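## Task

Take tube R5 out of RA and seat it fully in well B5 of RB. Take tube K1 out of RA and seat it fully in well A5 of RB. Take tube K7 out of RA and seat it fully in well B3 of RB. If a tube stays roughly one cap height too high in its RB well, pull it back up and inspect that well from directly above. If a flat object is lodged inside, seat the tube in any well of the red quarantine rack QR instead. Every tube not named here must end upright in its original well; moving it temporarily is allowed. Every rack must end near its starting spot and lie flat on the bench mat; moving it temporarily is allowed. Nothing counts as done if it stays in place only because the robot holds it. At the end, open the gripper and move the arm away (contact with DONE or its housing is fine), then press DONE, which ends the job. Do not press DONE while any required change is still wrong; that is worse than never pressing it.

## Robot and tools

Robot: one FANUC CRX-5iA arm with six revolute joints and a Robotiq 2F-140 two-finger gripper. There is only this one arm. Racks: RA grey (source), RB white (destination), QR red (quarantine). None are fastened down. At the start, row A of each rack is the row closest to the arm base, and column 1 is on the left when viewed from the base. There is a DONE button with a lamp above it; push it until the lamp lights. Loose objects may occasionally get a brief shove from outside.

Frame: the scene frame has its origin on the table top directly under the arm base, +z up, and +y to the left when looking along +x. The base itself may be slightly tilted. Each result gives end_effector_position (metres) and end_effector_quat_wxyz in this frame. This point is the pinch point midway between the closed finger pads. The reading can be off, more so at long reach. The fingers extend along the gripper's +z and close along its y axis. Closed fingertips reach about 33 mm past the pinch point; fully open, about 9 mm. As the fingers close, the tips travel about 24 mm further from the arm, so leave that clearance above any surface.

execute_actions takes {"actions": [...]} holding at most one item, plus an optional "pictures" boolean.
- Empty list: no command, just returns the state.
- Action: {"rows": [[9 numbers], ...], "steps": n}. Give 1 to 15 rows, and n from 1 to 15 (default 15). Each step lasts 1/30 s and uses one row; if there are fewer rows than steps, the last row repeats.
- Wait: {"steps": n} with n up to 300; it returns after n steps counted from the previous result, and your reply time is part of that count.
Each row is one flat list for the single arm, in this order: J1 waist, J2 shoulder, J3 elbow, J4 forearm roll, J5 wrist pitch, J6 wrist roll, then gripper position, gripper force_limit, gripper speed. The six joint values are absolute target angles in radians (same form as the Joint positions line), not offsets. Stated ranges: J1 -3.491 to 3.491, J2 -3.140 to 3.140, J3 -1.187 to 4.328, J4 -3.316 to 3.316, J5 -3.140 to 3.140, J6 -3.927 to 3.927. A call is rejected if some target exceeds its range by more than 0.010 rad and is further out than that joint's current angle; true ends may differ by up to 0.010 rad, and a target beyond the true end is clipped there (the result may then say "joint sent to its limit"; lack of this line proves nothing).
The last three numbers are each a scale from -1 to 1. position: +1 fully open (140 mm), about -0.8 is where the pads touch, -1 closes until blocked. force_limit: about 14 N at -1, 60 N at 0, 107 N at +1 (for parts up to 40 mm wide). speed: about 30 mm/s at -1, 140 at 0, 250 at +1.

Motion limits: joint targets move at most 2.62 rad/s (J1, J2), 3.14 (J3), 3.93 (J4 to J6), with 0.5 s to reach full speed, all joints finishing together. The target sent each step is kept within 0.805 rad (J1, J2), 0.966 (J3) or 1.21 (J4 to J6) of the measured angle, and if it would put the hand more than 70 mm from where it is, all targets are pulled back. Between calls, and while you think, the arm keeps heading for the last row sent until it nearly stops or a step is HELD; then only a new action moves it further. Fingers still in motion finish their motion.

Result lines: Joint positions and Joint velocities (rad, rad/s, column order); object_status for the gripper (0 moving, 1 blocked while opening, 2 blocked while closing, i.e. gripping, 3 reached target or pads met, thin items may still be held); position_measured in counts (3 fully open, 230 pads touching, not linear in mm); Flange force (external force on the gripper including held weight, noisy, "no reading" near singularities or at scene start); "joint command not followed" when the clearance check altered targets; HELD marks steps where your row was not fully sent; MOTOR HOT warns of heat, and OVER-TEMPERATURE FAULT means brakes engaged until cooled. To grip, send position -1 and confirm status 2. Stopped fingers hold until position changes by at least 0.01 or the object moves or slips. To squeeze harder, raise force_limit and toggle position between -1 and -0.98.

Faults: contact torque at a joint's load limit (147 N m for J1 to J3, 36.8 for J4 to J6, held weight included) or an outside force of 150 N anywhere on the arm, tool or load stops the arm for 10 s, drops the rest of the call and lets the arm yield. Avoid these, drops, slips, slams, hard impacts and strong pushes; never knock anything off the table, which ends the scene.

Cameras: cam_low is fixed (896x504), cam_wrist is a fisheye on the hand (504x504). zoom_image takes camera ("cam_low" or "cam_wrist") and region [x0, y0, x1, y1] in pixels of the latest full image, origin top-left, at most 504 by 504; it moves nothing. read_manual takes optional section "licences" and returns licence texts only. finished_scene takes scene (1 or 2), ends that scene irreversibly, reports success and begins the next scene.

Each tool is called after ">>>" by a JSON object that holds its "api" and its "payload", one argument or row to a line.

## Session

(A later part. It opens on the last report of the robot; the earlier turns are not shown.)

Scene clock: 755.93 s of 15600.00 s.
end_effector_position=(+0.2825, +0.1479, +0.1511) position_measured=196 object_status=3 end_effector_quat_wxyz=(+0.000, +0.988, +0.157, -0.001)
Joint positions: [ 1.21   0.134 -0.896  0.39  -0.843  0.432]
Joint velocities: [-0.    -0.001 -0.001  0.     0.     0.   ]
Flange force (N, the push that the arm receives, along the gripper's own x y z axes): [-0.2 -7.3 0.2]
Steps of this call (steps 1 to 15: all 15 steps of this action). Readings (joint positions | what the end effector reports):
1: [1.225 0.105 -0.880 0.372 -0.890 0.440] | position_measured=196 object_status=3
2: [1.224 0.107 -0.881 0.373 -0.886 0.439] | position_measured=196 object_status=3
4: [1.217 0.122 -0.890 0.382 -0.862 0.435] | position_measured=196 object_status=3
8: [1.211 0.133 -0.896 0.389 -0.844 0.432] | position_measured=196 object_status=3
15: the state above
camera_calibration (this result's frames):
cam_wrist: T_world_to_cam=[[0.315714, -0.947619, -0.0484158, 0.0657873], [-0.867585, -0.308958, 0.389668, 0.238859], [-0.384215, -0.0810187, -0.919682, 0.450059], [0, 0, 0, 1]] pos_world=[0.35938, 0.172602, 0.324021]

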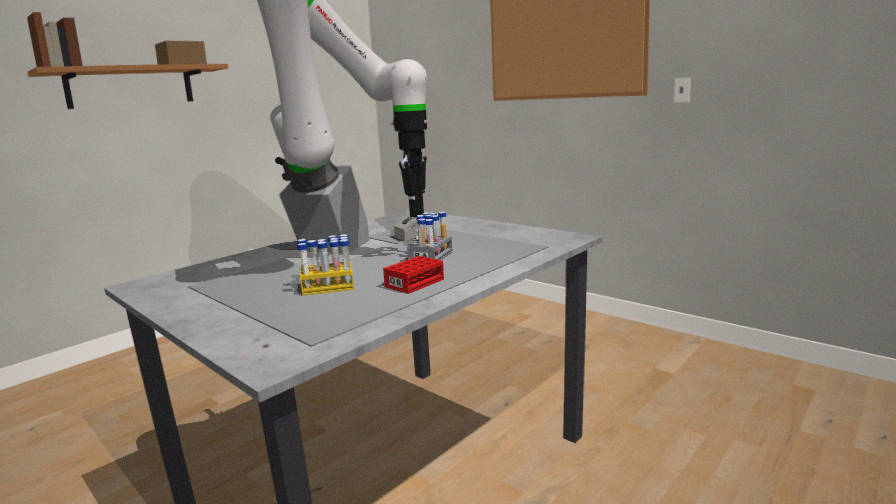

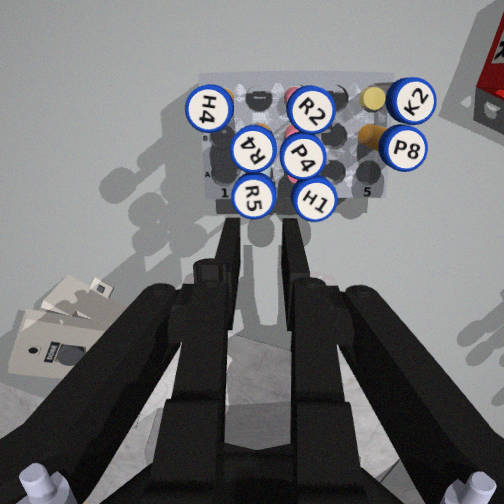

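>>> {"api": "execute_actions", "payload": {
  "actions": [
    {"rows":[[1.2174,0.1373,-0.894,0.387,-0.843,0.425,-0.53,-0.5,0],[1.2174,0.1373,-0.894,0.387,-0.843,0.425,-0.53,-0.5,0],[1.2174,0.1373,-0.894,0.387,-0.843,0.425,-0.53,-0.5,0],[1.2174,0.1373,-0.894,0.387,-0.843,0.425,-0.53,-0.5,0],[1.214,0.143,-0.888,0.388,-0.842,0.428,-0.53,-0.5,0],[1.211,0.149,-0.882,0.389,-0.842,0.431,-0.53,-0.5,0],[1.208,0.154,-0.876,0.391,-0.842,0.434,-0.53,-0.5,0]]}
  ]
}}

Scene clock: 768.40 s of 15600.00 s.
end_effector_position=(+0.2862, +0.1552, +0.1518) position_measured=196 object_status=3 end_effector_quat_wxyz=(+0.000, +0.987, +0.158, -0.001)
Joint positions: [ 1.208  0.154 -0.876  0.391 -0.842  0.434]
Joint velocities: [-0.002  0.002  0.003  0.002  0.     0.002]
Flange force (N, the push that the arm receives, along the gripper's own x y z axes): [0.7 -8.0 4.6]
Steps of this call (steps 1 to 15: the robot went on to your last target; steps 16 to 110: nothing new was sent; then 8.30 s passed at rest; steps 111 to 125: all 15 steps of this action). Readings (joint positions | what the end effector reports):
111: [1.210 0.134 -0.896 0.390 -0.843 0.432] | position_measured=196 object_status=3
112: [1.211 0.135 -0.896 0.390 -0.843 0.430] | position_measured=196 object_status=3
114: [1.215 0.137 -0.895 0.388 -0.843 0.427] | position_measured=196 object_status=3
118: [1.213 0.145 -0.885 0.388 -0.842 0.429] | position_measured=196 object_status=3
125: the state above
camera_calibration (this result's frames):
cam_wrist: T_world_to_cam=[[0.31646, -0.947343, -0.0489324, 0.0713272], [-0.867395, -0.309865, 0.389372, 0.244211], [-0.384031, -0.0807768, -0.91978, 0.452713], [0, 0, 0, 1]] pos_world=[0.363111, 0.179812, 0.324798]

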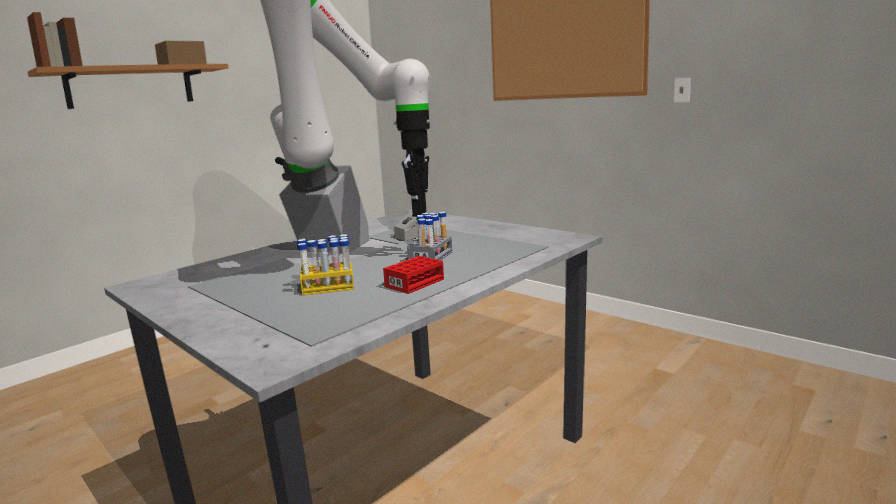

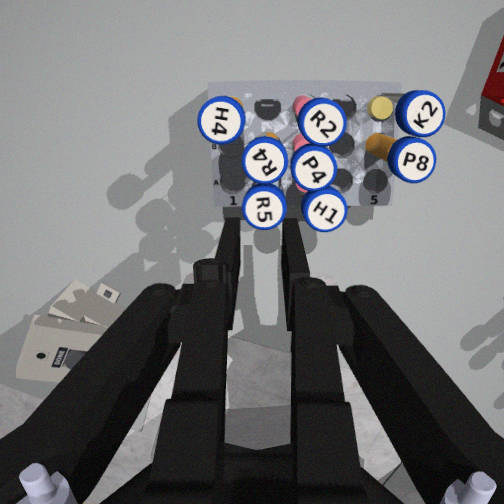

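>>> {"api": "execute_actions", "payload": {
  "actions": [
    {"rows":[[1.204,0.157,-0.872,0.392,-0.842,0.438,-0.53,-0.5,0],[1.2,0.16,-0.868,0.393,-0.842,0.442,-0.53,-0.5,0],[1.196,0.163,-0.864,0.394,-0.842,0.446,-0.53,-0.5,0],[1.192,0.166,-0.86,0.395,-0.842,0.45,-0.53,-0.5,0],[1.188,0.169,-0.856,0.396,-0.842,0.453,-0.53,-0.5,0],[1.184,0.172,-0.852,0.397,-0.842,0.456,-0.53,-0.5,0],[1.18,0.175,-0.848,0.398,-0.842,0.46,-0.53,-0.5,0]]}
  ]
}}

Scene clock: 777.53 s of 15600.00 s.
end_effector_position=(+0.2973, +0.1591, +0.1521) position_measured=196 object_status=3 end_effector_quat_wxyz=(-0.001, +0.987, +0.159, -0.002)
Joint positions: [ 1.18   0.175 -0.848  0.398 -0.842  0.46 ]
Joint velocities: [-0.002  0.002  0.002  0.001 -0.     0.002]
Flange force (N, the push that the arm receives, along the gripper's own x y z axes): [3.7 -7.9 4.0]
Steps of this call (steps 1 to 15: the robot went on to your last target; steps 16 to 90: nothing new was sent; then 5.63 s passed at rest; steps 91 to 105: all 15 steps of this action). Readings (joint positions | what the end effector reports):
91: [1.208 0.154 -0.876 0.391 -0.842 0.434] | position_measured=196 object_status=3
92: [1.207 0.155 -0.875 0.391 -0.842 0.435] | position_measured=196 object_status=3
94: [1.202 0.159 -0.870 0.393 -0.842 0.440] | position_measured=196 object_status=3
98: [1.188 0.169 -0.856 0.396 -0.842 0.453] | position_measured=196 object_status=3
105: the state above
camera_calibration (this result's frames):
cam_wrist: T_world_to_cam=[[0.318911, -0.946435, -0.0505636, 0.0708808], [-0.86586, -0.312628, 0.390576, 0.254736], [-0.385463, -0.0807782, -0.919181, 0.457822], [0, 0, 0, 1]] pos_world=[0.374434, 0.183703, 0.324911]

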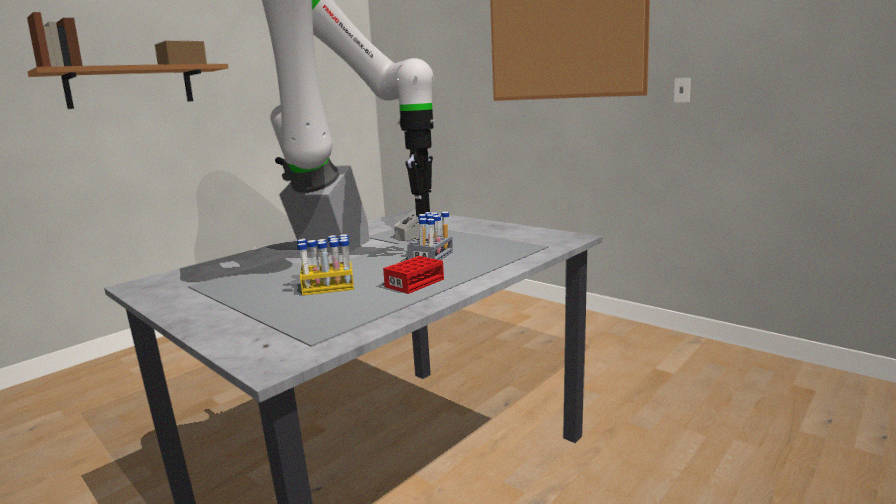

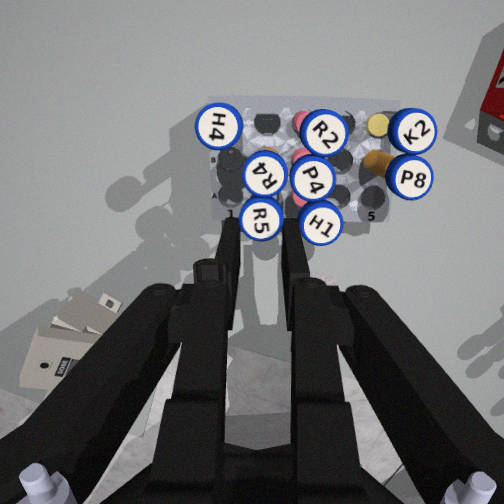

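>>> {"api": "execute_actions", "payload": {
  "actions": [
    {"rows":[[1.177,0.178,-0.845,0.399,-0.842,0.462,-0.53,-0.5,0],[1.174,0.181,-0.841,0.4,-0.842,0.465,-0.53,-0.5,0],[1.171,0.184,-0.837,0.4,-0.842,0.468,-0.53,-0.5,0],[1.168,0.187,-0.833,0.401,-0.842,0.471,-0.53,-0.5,0]]}
  ]
}}

>>> {"api": "execute_actions", "payload": {
  "actions": [
    {"rows":[[1.168,0.187,-0.833,0.401,-0.842,0.471,-1,-0.5,-0.5]]}
  ]
}}

Scene clock: 785.73 s of 15600.00 s.
end_effector_position=(+0.3027, +0.1617, +0.1521) position_measured=196 object_status=3 end_effector_quat_wxyz=(-0.001, +0.987, +0.159, -0.002)
Joint positions: [ 1.168  0.187 -0.833  0.401 -0.842  0.471]
Joint velocities: [ 0.001  0.001 -0.001  0.     0.    -0.   ]
Flange force (N, the push that the arm receives, along the gripper's own x y z axes): [-2.1 -4.1 -1.8]
Steps of this call (steps 1 to 15: the robot went on to your last target; steps 16 to 120: nothing new was sent; then 3.70 s passed at rest; steps 121 to 135: all 15 steps of this action). Readings (joint positions | what the end effector reports):
121: [1.180 0.175 -0.848 0.398 -0.842 0.460] | position_measured=196 object_status=3
122: [1.179 0.176 -0.847 0.398 -0.842 0.461] | position_measured=196 object_status=3
124: [1.175 0.180 -0.843 0.399 -0.842 0.464] | position_measured=196 object_status=3
128: [1.169 0.186 -0.834 0.401 -0.842 0.470] | position_measured=196 object_status=3
135: the state above
camera_calibration (this result's frames):
cam_wrist: T_world_to_cam=[[0.319844, -0.946085, -0.051217, 0.0714128], [-0.865259, -0.313689, 0.391058, 0.260164], [-0.38604, -0.0807615, -0.91894, 0.460322], [0, 0, 0, 1]] pos_world=[0.379971, 0.186349, 0.324927]

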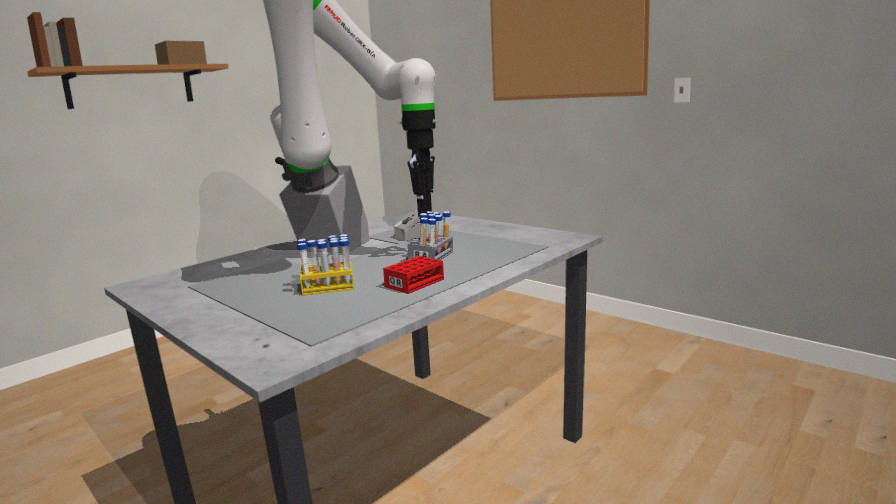

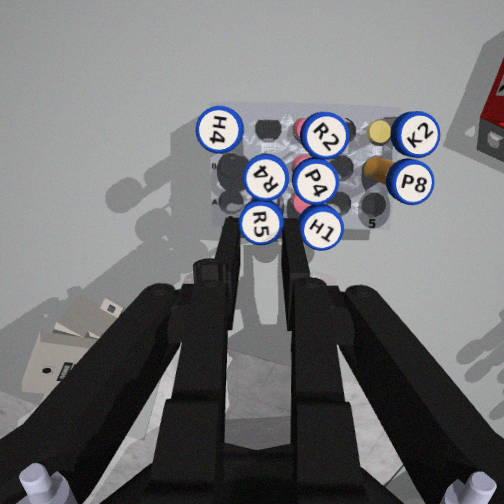

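Scene clock: 786.23 s of 15600.00 s.
end_effector_position=(+0.3027, +0.1617, +0.1521) position_measured=201 object_status=2 end_effector_quat_wxyz=(-0.001, +0.987, +0.159, -0.002)
Joint positions: [ 1.168  0.187 -0.833  0.401 -0.842  0.471]
Joint velocities: [ 0.001 -0.     0.001 -0.     0.001  0.   ]
Flange force (N, the push that the arm receives, along the gripper's own x y z axes): [-1.8 -4.2 -6.1]
Steps of this call (steps 1 to 15: all 15 steps of this action). Readings (joint positions | what the end effector reports):
1: [1.168 0.187 -0.833 0.401 -0.842 0.471] | position_measured=196 object_status=0
2: [1.168 0.187 -0.833 0.401 -0.842 0.471] | position_measured=197 object_status=0
4: [1.168 0.187 -0.833 0.401 -0.842 0.471] | position_measured=201 object_status=0
8: [1.168 0.187 -0.833 0.401 -0.842 0.471] | position_measured=201 object_status=2
15: the state above
camera_calibration (this result's frames):
cam_wrist: T_world_to_cam=[[0.319846, -0.946084, -0.0512207, 0.071416], [-0.865258, -0.313692, 0.391058, 0.260173], [-0.386041, -0.0807589, -0.91894, 0.460327], [0, 0, 0, 1]] pos_world=[0.37998, 0.186355, 0.324928]

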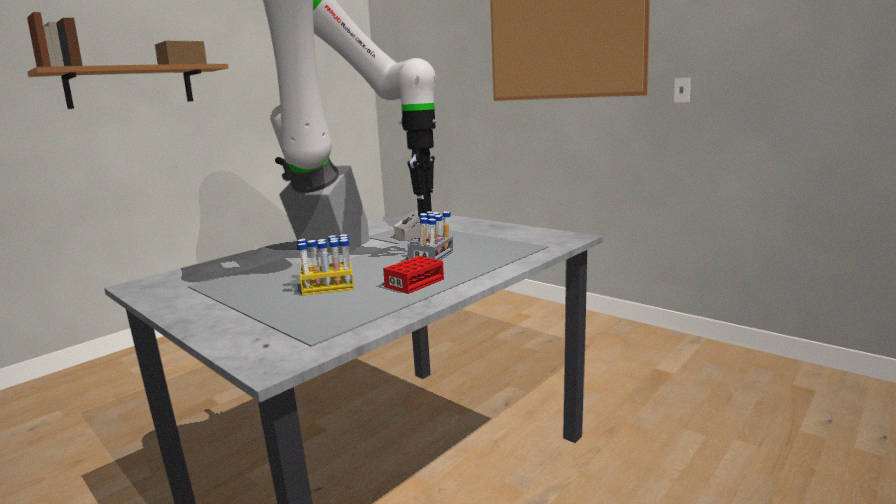

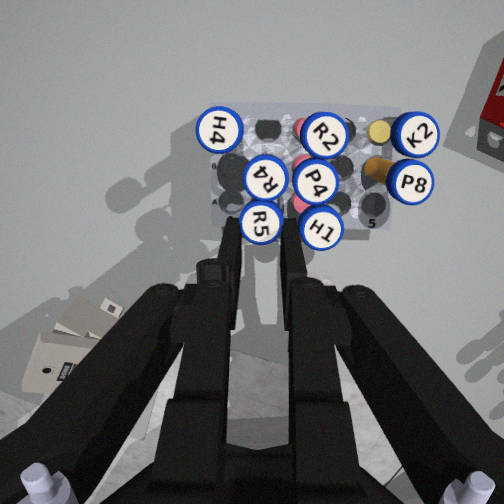

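>>> {"api": "execute_actions", "payload": {
  "actions": [
    {"rows":[[1.172,0.179,-0.829,0.396,-0.854,0.473,-1,-0.5,0],[1.176,0.17,-0.825,0.392,-0.867,0.476,-1,-0.5,0],[1.181,0.161,-0.82,0.387,-0.88,0.478,-1,-0.5,0],[1.185,0.153,-0.816,0.382,-0.892,0.481,-1,-0.5,0],[1.193,0.136,-0.808,0.373,-0.917,0.486,-1,-0.5,0],[1.201,0.119,-0.799,0.363,-0.942,0.491,-1,-0.5,0]]}
  ]
}}

Scene clock: 794.30 s of 15600.00 s.
end_effector_position=(+0.3037, +0.1603, +0.1845) position_measured=201 object_status=2 end_effector_quat_wxyz=(-0.001, +0.987, +0.158, +0.000)
Joint positions: [ 1.201  0.119 -0.799  0.363 -0.942  0.491]
Joint velocities: [ 0.003 -0.005  0.002 -0.003 -0.007  0.001]
Flange force (N, the push that the arm receives, along the gripper's own x y z axes): [6.1 -9.0 4.9]
Steps of this call (steps 1 to 15: the robot went on to your last target; steps 16 to 90: nothing new was sent; then 4.57 s passed at rest; steps 91 to 105: all 15 steps of this action). Readings (joint positions | what the end effector reports):
91: [1.168 0.187 -0.833 0.401 -0.842 0.471] | position_measured=201 object_status=2
92: [1.168 0.185 -0.832 0.401 -0.844 0.471] | position_measured=201 object_status=2
94: [1.173 0.176 -0.827 0.395 -0.859 0.474] | position_measured=201 object_status=2
98: [1.190 0.141 -0.810 0.375 -0.910 0.485] | position_measured=201 object_status=2
105: the state above
camera_calibration (this result's frames):
cam_wrist: T_world_to_cam=[[0.31739, -0.946954, -0.0504146, 0.072192], [-0.868001, -0.311514, 0.386695, 0.249158], [-0.381887, -0.078973, -0.920829, 0.489082], [0, 0, 0, 1]] pos_world=[0.38013, 0.184603, 0.357653]

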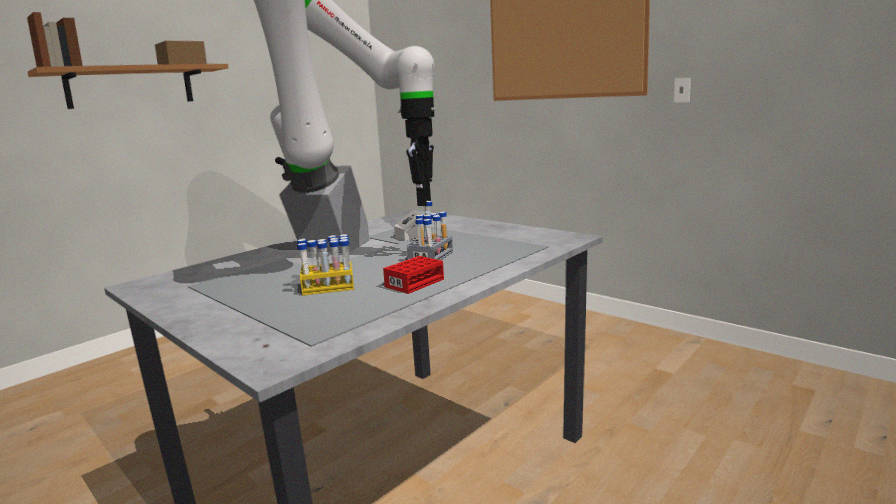

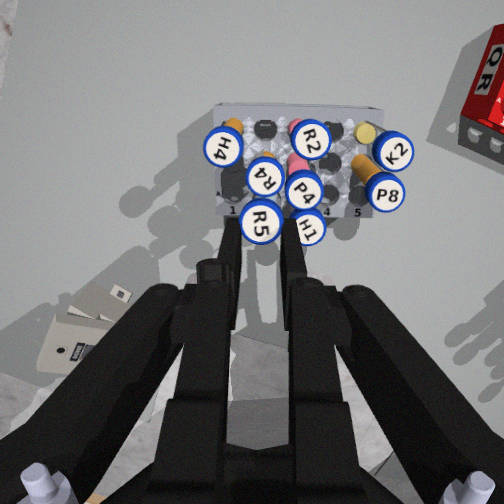

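>>> {"api": "execute_actions", "payload": {
  "actions": [
    {"rows":[[1.212,0.099,-0.785,0.352,-0.978,0.496,-1,-0.5,0],[1.223,0.079,-0.77,0.34,-1.014,0.501,-1,-0.5,0],[1.235,0.059,-0.755,0.33,-1.05,0.506,-1,-0.5,0],[1.246,0.04,-0.741,0.32,-1.085,0.511,-1,-0.5,0]]}
  ],
  "pictures": false
}}

>>> {"api": "execute_actions", "payload": {
  "actions": [
    {"rows":[[1.306,-0.045,-0.631,0.275,-1.275,0.54,-1,-0.5,0]]}
  ],
  "pictures": false
}}

>>> {"api": "execute_actions", "payload": {
  "actions": [
    {"rows":[[0.85,-0.12,-0.5,0.375,-1.33,0.95,-1,-0.5,0]]}
  ],
  "pictures": false
}}

>>> {"api": "execute_actions", "payload": {
  "actions": [
    {"steps":40}
  ]
}}

Scene clock: 805.83 s of 15600.00 s.
end_effector_position=(+0.3024, +0.1574, +0.2301) position_measured=201 object_status=2 end_effector_quat_wxyz=(+0.001, +0.987, +0.158, +0.000)
Joint positions: [ 1.246  0.04  -0.741  0.32  -1.085  0.511]
Joint velocities: [ 0.001 -0.001  0.002 -0.    -0.004  0.001]
Flange force (N, the push that the arm receives, along the gripper's own x y z axes): [2.4 -7.6 -0.8]
Steps of this call (steps 1 to 15: the robot went on to your last target; steps 16 to 110: nothing new was sent; then 7.37 s passed at rest; steps 111 to 125: all 15 steps of this action). Readings (joint positions | what the end effector reports):
111: [1.201 0.119 -0.799 0.363 -0.942 0.491] | position_measured=201 object_status=2
112: [1.202 0.117 -0.798 0.362 -0.946 0.492] | position_measured=201 object_status=2
114: [1.212 0.100 -0.785 0.352 -0.977 0.496] | position_measured=201 object_status=2
118: [1.239 0.052 -0.750 0.327 -1.063 0.508] | position_measured=201 object_status=2
125: the state above

Scene clock: 806.33 s of 15600.00 s.
end_effector_position=(+0.3010, +0.1590, +0.3001) position_measured=201 object_status=2 end_effector_quat_wxyz=(-0.004, +0.986, +0.165, +0.001)
Joint positions: [ 1.306 -0.045 -0.631  0.275 -1.275  0.54 ]
Joint velocities: [-0.    -0.003  0.002 -0.    -0.002  0.   ]
Flange force (N, the push that the arm receives, along the gripper's own x y z axes): [0.3 -5.3 -1.3]
Steps of this call (steps 1 to 15: all 15 steps of this action). Readings (joint positions | what the end effector reports):
1: [1.246 0.040 -0.741 0.320 -1.085 0.511] | position_measured=201 object_status=2
2: [1.247 0.038 -0.739 0.319 -1.090 0.512] | position_measured=201 object_status=2
4: [1.258 0.023 -0.719 0.311 -1.123 0.517] | position_measured=201 object_status=2
8: [1.296 -0.032 -0.648 0.282 -1.244 0.535] | position_measured=201 object_status=2
15: the state above

Scene clock: 806.83 s of 15600.00 s.
end_effector_position=(+0.3959, +0.0670, +0.3176) position_measured=201 object_status=2 end_effector_quat_wxyz=(-0.009, +0.989, +0.149, +0.005)
Joint positions: [ 0.982 -0.098 -0.538  0.346 -1.314  0.832]
Joint velocities: [-0.785 -0.127  0.225  0.17  -0.094  0.702]
Flange force (N, the push that the arm receives, along the gripper's own x y z axes): [6.2 -4.8 -1.3]
Steps of this call (steps 1 to 15: all 15 steps of this action). Readings (joint positions | what the end effector reports):
1: [1.306 -0.045 -0.631 0.275 -1.275 0.540] | position_measured=201 object_status=2
2: [1.304 -0.045 -0.630 0.275 -1.275 0.543] | position_measured=201 object_status=2
4: [1.282 -0.049 -0.624 0.280 -1.278 0.563] | position_measured=201 object_status=2
8: [1.175 -0.067 -0.593 0.304 -1.291 0.659] | position_measured=201 object_status=2
15: the state above

Scene clock: 808.17 s of 15600.00 s.
end_effector_position=(+0.4260, +0.0155, +0.3236) position_measured=201 object_status=2 end_effector_quat_wxyz=(-0.005, +0.990, +0.140, +0.007)
Joint positions: [ 0.85  -0.12  -0.5    0.375 -1.33   0.95 ]
Joint velocities: [ 0.     0.001  0.    -0.    -0.     0.   ]
Flange force (N, the push that the arm receives, along the gripper's own x y z axes): [4.3 -5.6 -1.3]
Steps of this call (steps 1 to 30: the robot went on to your last target; steps 31 to 40: nothing new was sent). Readings (joint positions | what the end effector reports):
1: [0.955 -0.103 -0.530 0.352 -1.317 0.856] | position_measured=201 object_status=2
2: [0.929 -0.107 -0.523 0.358 -1.320 0.879] | position_measured=201 object_status=2
4: [0.886 -0.114 -0.510 0.367 -1.326 0.917] | position_measured=201 object_status=2
8: [0.851 -0.120 -0.500 0.375 -1.330 0.949] | position_measured=201 object_status=2
40: the state above
The arm was judged still, so your last target was given up. Only a new action makes it travel on or press farther. Fingers that are still opening or closing keep moving.
camera_calibration (this result's frames):
cam_wrist: T_world_to_cam=[[0.283082, -0.957442, -0.0563067, -0.0800518], [-0.883746, -0.283202, 0.372545, 0.267338], [-0.372636, -0.0557, -0.926304, 0.649973], [0, 0, 0, 1]] pos_world=[0.501124, 0.0352691, 0.49797]

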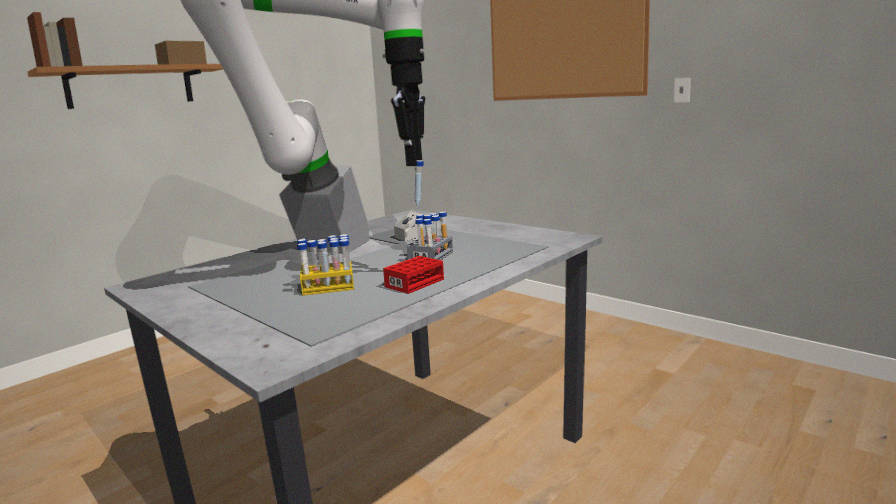

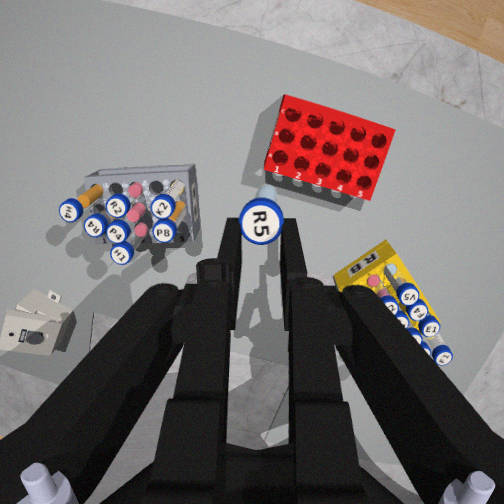

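>>> {"api": "execute_actions", "payload": {
  "actions": [
    {"rows":[[0.7,-0.06,-0.5,0.41,-1.22,1.03,-1,-0.5,0]]}
  ],
  "pictures": false
}}

>>> {"api": "execute_actions", "payload": {
  "actions": [
    {"rows":[[0.6146,0.0331,-0.5962,0.451,-1.0365,1.047,-1,-0.5,0]]}
  ]
}}

Scene clock: 822.90 s of 15600.00 s.
end_effector_position=(+0.4599, -0.0165, +0.2864) position_measured=201 object_status=2 end_effector_quat_wxyz=(-0.003, +0.992, +0.127, +0.010)
Joint positions: [ 0.7  -0.06 -0.5   0.41 -1.22  1.03]
Joint velocities: [-0.002  0.002  0.     0.001  0.002  0.001]
Flange force (N, the push that the arm receives, along the gripper's own x y z axes): [8.1 -2.6 0.7]
Steps of this call (steps 1 to 90: nothing new was sent; then 11.23 s passed at rest; steps 91 to 105: all 15 steps of this action). Readings (joint positions | what the end effector reports):
91: [0.850 -0.120 -0.500 0.375 -1.330 0.950] | position_measured=201 object_status=2
92: [0.847 -0.119 -0.500 0.376 -1.328 0.952] | position_measured=201 object_status=2
94: [0.825 -0.110 -0.500 0.381 -1.312 0.963] | position_measured=201 object_status=2
98: [0.733 -0.073 -0.500 0.402 -1.245 1.012] | position_measured=201 object_status=2
105: the state above

Scene clock: 823.40 s of 15600.00 s.
end_effector_position=(+0.4569, -0.0202, +0.2094) position_measured=201 object_status=2 end_effector_quat_wxyz=(-0.000, +0.990, +0.140, +0.000)
Joint positions: [ 0.615  0.033 -0.596  0.451 -1.037  1.047]
Joint velocities: [-0.001  0.001 -0.002 -0.     0.003  0.001]
Flange force (N, the push that the arm receives, along the gripper's own x y z axes): [3.5 -5.0 -1.3]
Steps of this call (steps 1 to 15: all 15 steps of this action). Readings (joint positions | what the end effector reports):
1: [0.700 -0.060 -0.500 0.410 -1.220 1.030] | position_measured=201 object_status=2
2: [0.698 -0.058 -0.502 0.411 -1.215 1.030] | position_measured=201 object_status=2
4: [0.683 -0.041 -0.520 0.419 -1.182 1.034] | position_measured=201 object_status=2
8: [0.628 0.019 -0.581 0.444 -1.066 1.044] | position_measured=201 object_status=2
15: the state above
camera_calibration (this result's frames):
cam_wrist: T_world_to_cam=[[0.282189, -0.958104, -0.0490457, -0.130545], [-0.879104, -0.278714, 0.386645, 0.321997], [-0.384116, -0.0659907, -0.920924, 0.557604], [0, 0, 0, 1]] pos_world=[0.534092, 0.00146635, 0.38261]

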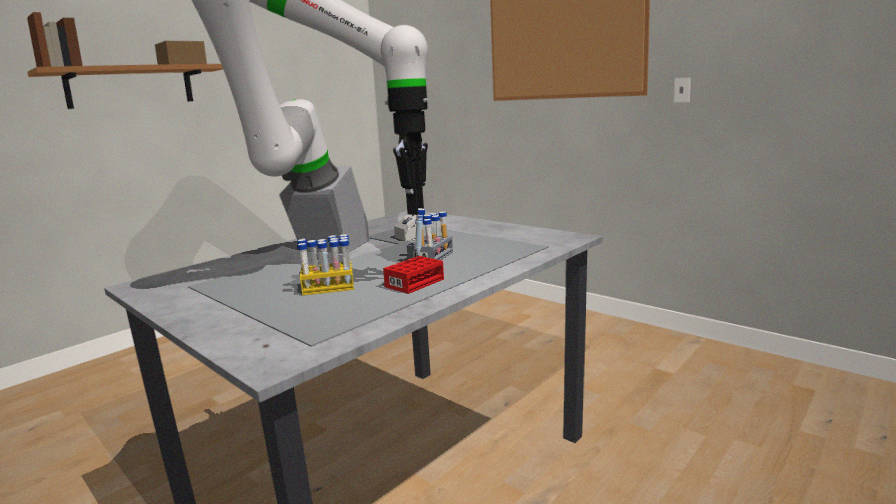

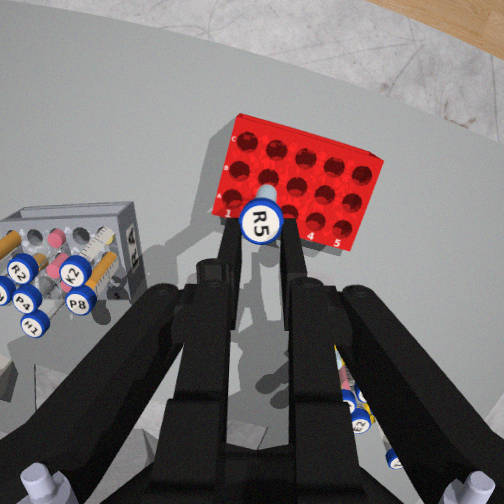

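>>> {"api": "execute_actions", "payload": {
  "actions": [
    {"rows":[[0.5987,0.0688,-0.5843,0.46,-1.0097,1.059,-1,-0.5,0]]}
  ]
}}

>>> {"api": "zoom_image", "payload": {
  "camera": "cam_wrist",
  "region": [210,130,330,250]
}}

>>> {"api": "zoom_image", "payload": {
  "camera": "cam_low",
  "region": [370,190,470,300]
}}

Scene clock: 837.87 s of 15600.00 s.
end_effector_position=(+0.4654, -0.0175, +0.1992) position_measured=201 object_status=2 end_effector_quat_wxyz=(-0.000, +0.989, +0.145, +0.000)
Joint positions: [ 0.599  0.069 -0.584  0.46  -1.01   1.059]
Joint velocities: [ 0.    -0.001  0.     0.    -0.001  0.   ]
Flange force (N, the push that the arm receives, along the gripper's own x y z axes): [7.3 -4.1 1.5]
Steps of this call (steps 1 to 15: the robot went on to your last target; steps 16 to 90: nothing new was sent; then 10.97 s passed at rest; steps 91 to 105: all 15 steps of this action). Readings (joint positions | what the end effector reports):
91: [0.615 0.033 -0.596 0.451 -1.036 1.047] | position_measured=201 object_status=2
92: [0.613 0.036 -0.596 0.452 -1.035 1.048] | position_measured=201 object_status=2
94: [0.606 0.053 -0.590 0.456 -1.021 1.054] | position_measured=201 object_status=2
98: [0.599 0.068 -0.585 0.460 -1.010 1.059] | position_measured=201 object_status=2
105: the state above
camera_calibration (this result's frames):
cam_wrist: T_world_to_cam=[[0.29265, -0.954969, -0.0488909, -0.135747], [-0.875916, -0.288232, 0.386902, 0.33246], [-0.383571, -0.0704026, -0.920824, 0.551284], [0, 0, 0, 1]] pos_world=[0.54239, 0.00500386, 0.372369]

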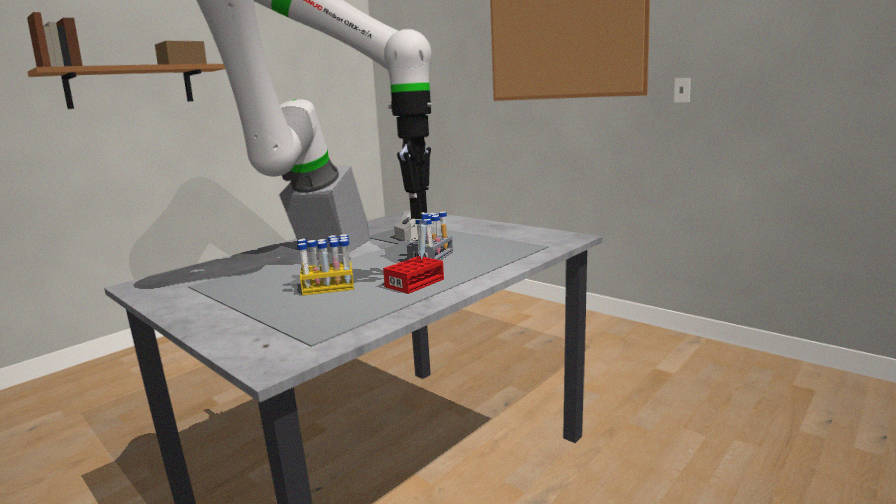

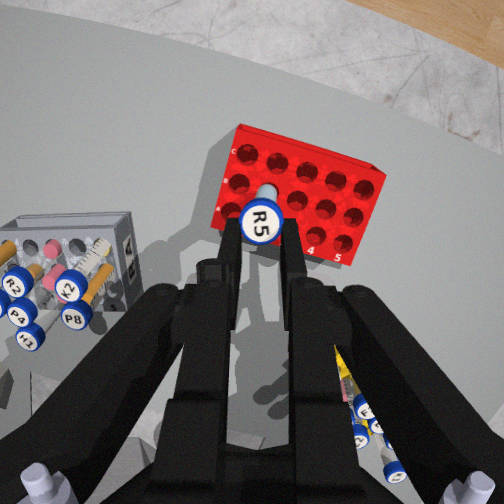

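Region (210, 130, 330, 250) of cam_wrist's 504x504 image, scaled by 4.200, with more detail than that image has.

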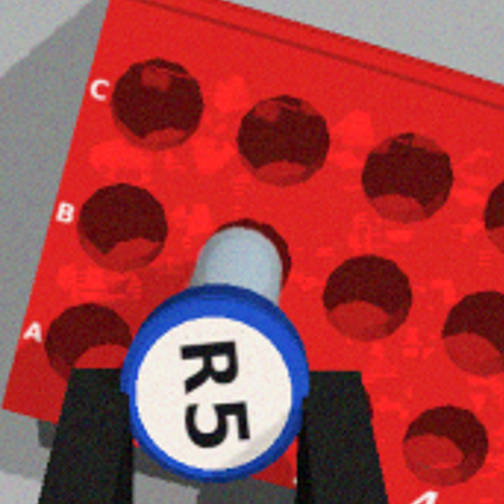

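Region (370, 190, 470, 300) of cam_low's 896x504 image, scaled by 4.582, with more detail than that image has; it fills the left 458 columns of this view, and the rest is white.

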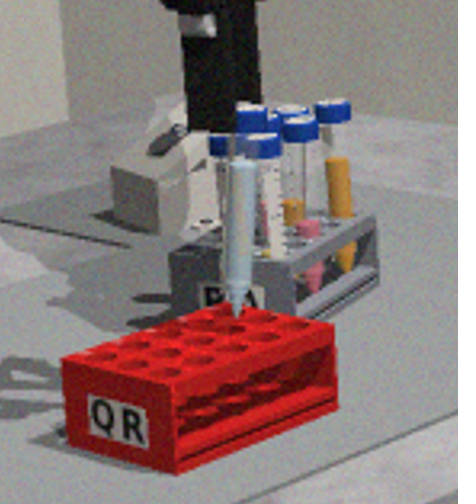

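>>> {"api": "execute_actions", "payload": {
  "actions": [
    {"rows":[[0.594,0.077,-0.589,0.465,-0.996,1.058,-1,-0.5,0],[0.589,0.085,-0.594,0.469,-0.983,1.057,-1,-0.5,0],[0.584,0.093,-0.598,0.474,-0.97,1.056,-1,-0.5,0],[0.5784,0.1017,-0.603,0.4787,-0.9565,1.055,-1,-0.5,0]]}
  ]
}}

Scene clock: 847.87 s of 15600.00 s.
end_effector_position=(+0.4665, -0.0164, +0.1793) position_measured=201 object_status=2 end_effector_quat_wxyz=(-0.000, +0.989, +0.149, +0.000)
Joint positions: [ 0.578  0.102 -0.603  0.479 -0.957  1.055]
Joint velocities: [-0.001  0.002  0.001  0.001  0.001 -0.   ]
Flange force (N, the push that the arm receives, along the gripper's own x y z axes): [5.5 -3.0 0.6]
Steps of this call (steps 1 to 15: the robot went on to your last target; steps 16 to 90: nothing new was sent; then 6.50 s passed at rest; steps 91 to 105: all 15 steps of this action). Readings (joint positions | what the end effector reports):
91: [0.599 0.069 -0.584 0.460 -1.010 1.059] | position_measured=201 object_status=2
92: [0.598 0.071 -0.585 0.461 -1.007 1.059] | position_measured=201 object_status=2
94: [0.592 0.080 -0.590 0.466 -0.992 1.058] | position_measured=201 object_status=2
98: [0.580 0.099 -0.602 0.477 -0.961 1.055] | position_measured=201 object_status=2
105: the state above
camera_calibration (this result's frames):
cam_wrist: T_world_to_cam=[[0.29931, -0.952894, -0.0490569, -0.138972], [-0.873851, -0.294402, 0.386927, 0.340424], [-0.383143, -0.0729428, -0.920804, 0.533257], [0, 0, 0, 1]] pos_world=[0.543389, 0.00669291, 0.352489]

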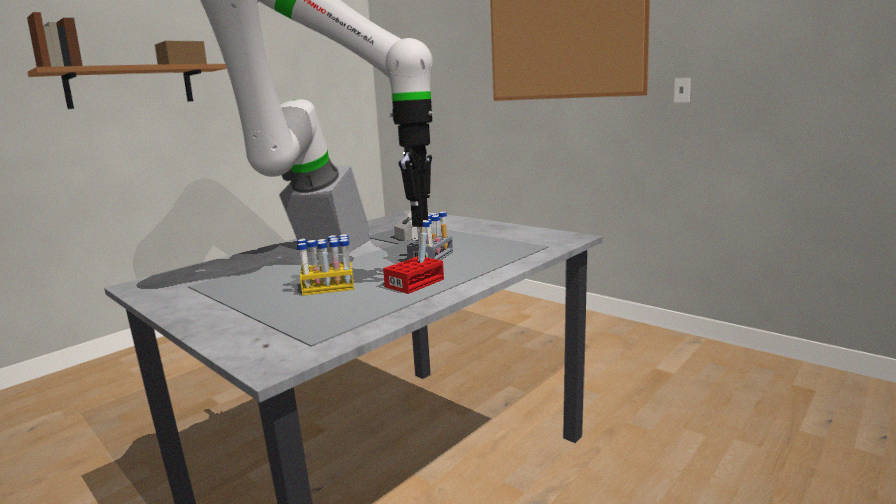

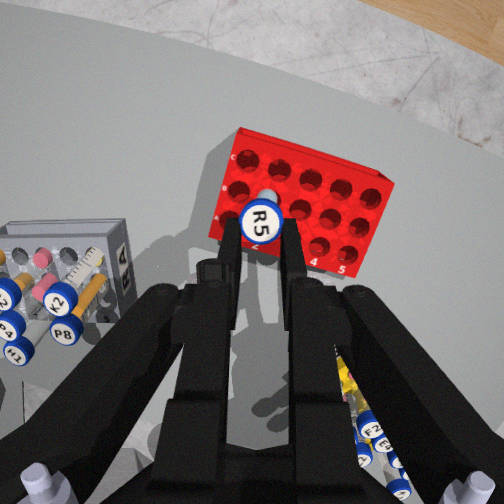

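>>> {"api": "execute_actions", "payload": {
  "actions": [
    {"rows":[[0.575,0.105,-0.613,0.483,-0.943,1.051,-1,-0.5,0],[0.571,0.109,-0.623,0.488,-0.93,1.047,-1,-0.5,0],[0.571,0.109,-0.623,0.488,-0.93,1.047,-1,-0.5,0],[0.568,0.113,-0.633,0.493,-0.917,1.042,-1,-0.5,0],[0.568,0.113,-0.633,0.493,-0.917,1.042,-1,-0.5,0],[0.564,0.117,-0.643,0.498,-0.903,1.038,-1,-0.5,0]]}
  ],
  "pictures": false
}}

>>> {"api": "execute_actions", "payload": {
  "actions": [
    {"rows":[[0.564,0.117,-0.643,0.498,-0.903,1.038,-0.4,-0.5,0]]}
  ]
}}

>>> {"api": "execute_actions", "payload": {
  "actions": [
    {"rows":[[0.6146,0.0331,-0.5962,0.451,-1.0365,1.047,-0.45,-0.5,0]]}
  ]
}}

>>> {"api": "zoom_image", "payload": {
  "camera": "cam_low",
  "region": [290,190,470,300]
}}

Scene clock: 860.80 s of 15600.00 s.
end_effector_position=(+0.4586, -0.0167, +0.1598) position_measured=201 object_status=2 end_effector_quat_wxyz=(-0.001, +0.989, +0.150, -0.001)
Joint positions: [ 0.564  0.117 -0.643  0.498 -0.903  1.038]
Joint velocities: [ 0.     0.    -0.002  0.001  0.003 -0.001]
Flange force (N, the push that the arm receives, along the gripper's own x y z axes): [3.6 -0.9 -2.2]
Steps of this call (steps 1 to 15: the robot went on to your last target; steps 16 to 90: nothing new was sent; then 9.43 s passed at rest; steps 91 to 105: all 15 steps of this action). Readings (joint positions | what the end effector reports):
91: [0.578 0.102 -0.603 0.479 -0.956 1.055] | position_measured=201 object_status=2
92: [0.578 0.102 -0.605 0.480 -0.953 1.054] | position_measured=201 object_status=2
94: [0.574 0.106 -0.615 0.484 -0.940 1.050] | position_measured=201 object_status=2
98: [0.567 0.114 -0.636 0.494 -0.913 1.041] | position_measured=201 object_status=2
105: the state above

Scene clock: 861.30 s of 15600.00 s.
end_effector_position=(+0.4585, -0.0167, +0.1597) position_measured=179 object_status=3 end_effector_quat_wxyz=(-0.001, +0.989, +0.150, -0.001)
Joint positions: [ 0.564  0.117 -0.643  0.498 -0.903  1.038]
Joint velocities: [-0.    -0.002  0.     0.    -0.001  0.001]
Flange force (N, the push that the arm receives, along the gripper's own x y z axes): [7.2 -4.1 1.4]
Steps of this call (steps 1 to 15: all 15 steps of this action). Readings (joint positions | what the end effector reports):
1: [0.564 0.117 -0.643 0.498 -0.903 1.038] | position_measured=201 object_status=0
2: [0.564 0.117 -0.643 0.498 -0.903 1.038] | position_measured=201 object_status=0
4: [0.564 0.117 -0.643 0.498 -0.903 1.038] | position_measured=183 object_status=0
8: [0.564 0.117 -0.643 0.498 -0.903 1.038] | position_measured=179 object_status=0
15: the state above
camera_calibration (this result's frames):
cam_wrist: T_world_to_cam=[[0.301129, -0.952232, -0.0507489, -0.138436], [-0.872558, -0.29662, 0.388149, 0.340118], [-0.384661, -0.0726018, -0.920198, 0.512768], [0, 0, 0, 1]] pos_world=[0.535702, 0.0062906, 0.332806]

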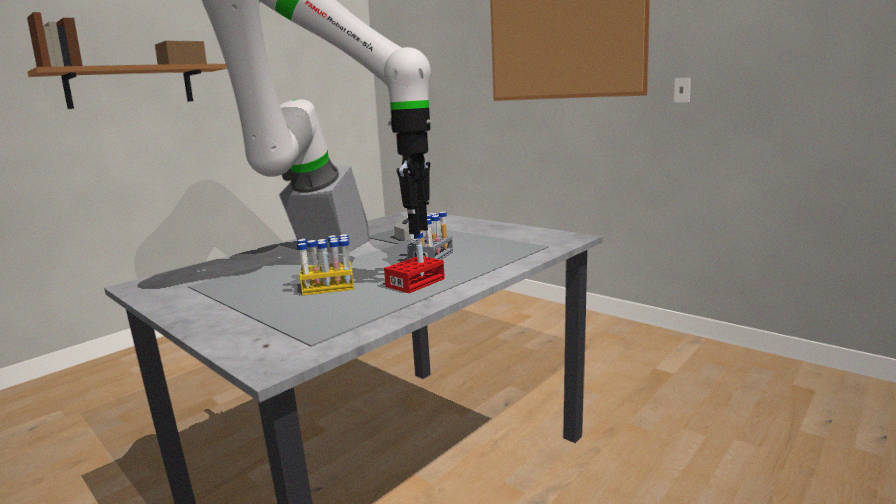

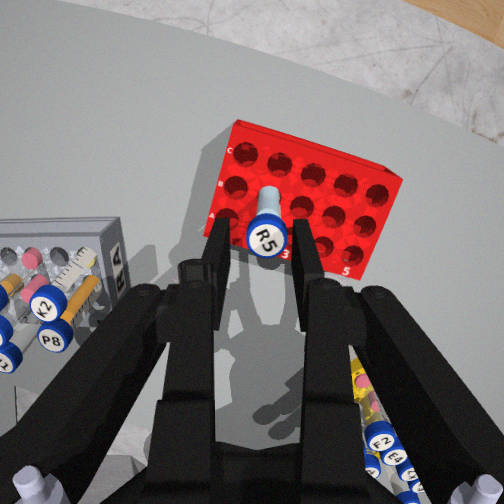

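Scene clock: 861.80 s of 15600.00 s.
end_effector_position=(+0.4568, -0.0202, +0.2092) position_measured=186 object_status=3 end_effector_quat_wxyz=(-0.000, +0.990, +0.140, +0.000)
Joint positions: [ 0.615  0.033 -0.596  0.451 -1.036  1.047]
Joint velocities: [ 0.002 -0.002  0.001 -0.001 -0.001  0.   ]
Flange force (N, the push that the arm receives, along the gripper's own x y z axes): [7.3 -5.9 0.2]
Steps of this call (steps 1 to 15: all 15 steps of this action). Readings (joint positions | what the end effector reports):
1: [0.564 0.117 -0.643 0.498 -0.903 1.038] | position_measured=179 object_status=0
2: [0.565 0.115 -0.642 0.497 -0.906 1.038] | position_measured=181 object_status=0
4: [0.576 0.095 -0.631 0.486 -0.938 1.040] | position_measured=186 object_status=0
8: [0.611 0.039 -0.600 0.455 -1.026 1.046] | position_measured=186 object_status=0
15: the state above
camera_calibration (this result's frames):
cam_wrist: T_world_to_cam=[[0.282207, -0.9581, -0.0490228, -0.130575], [-0.879008, -0.278705, 0.38687, 0.32189], [-0.384323, -0.066086, -0.92083, 0.557469], [0, 0, 0, 1]] pos_world=[0.534042, 0.00144988, 0.382404]

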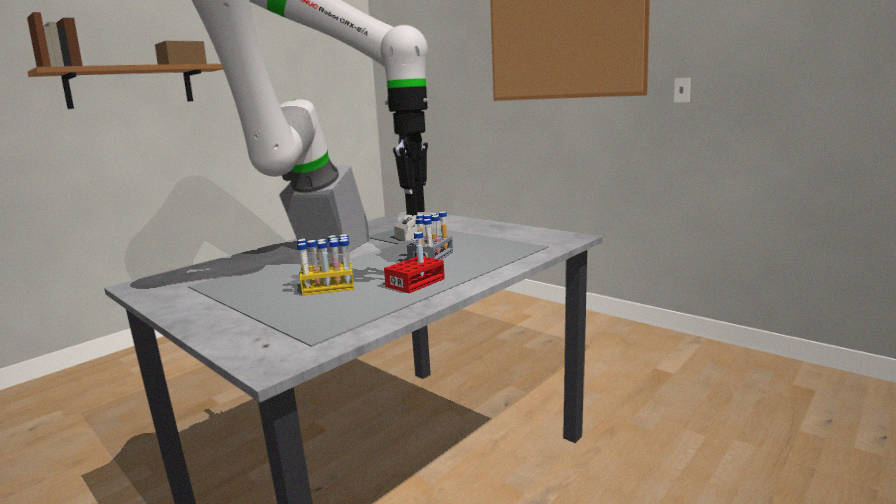

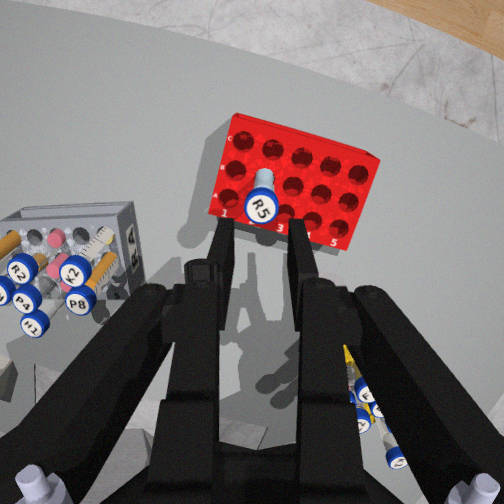

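Region (290, 190, 470, 300) of cam_low's 896x504 image, scaled by 2.800, with more detail than that image has.

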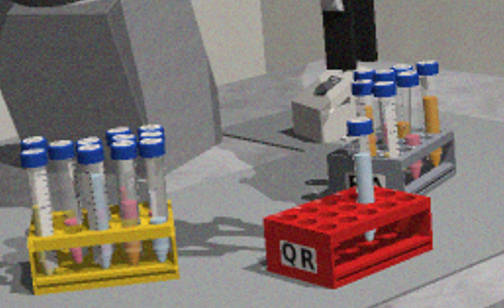

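>>> {"api": "zoom_image", "payload": {
  "camera": "cam_low",
  "region": [380,220,460,300]
}}

Region (380, 220, 460, 300) of cam_low's 896x504 image, scaled by 6.300, with more detail than that image has.

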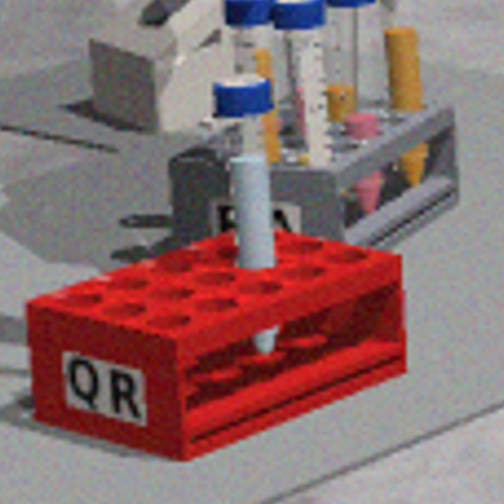

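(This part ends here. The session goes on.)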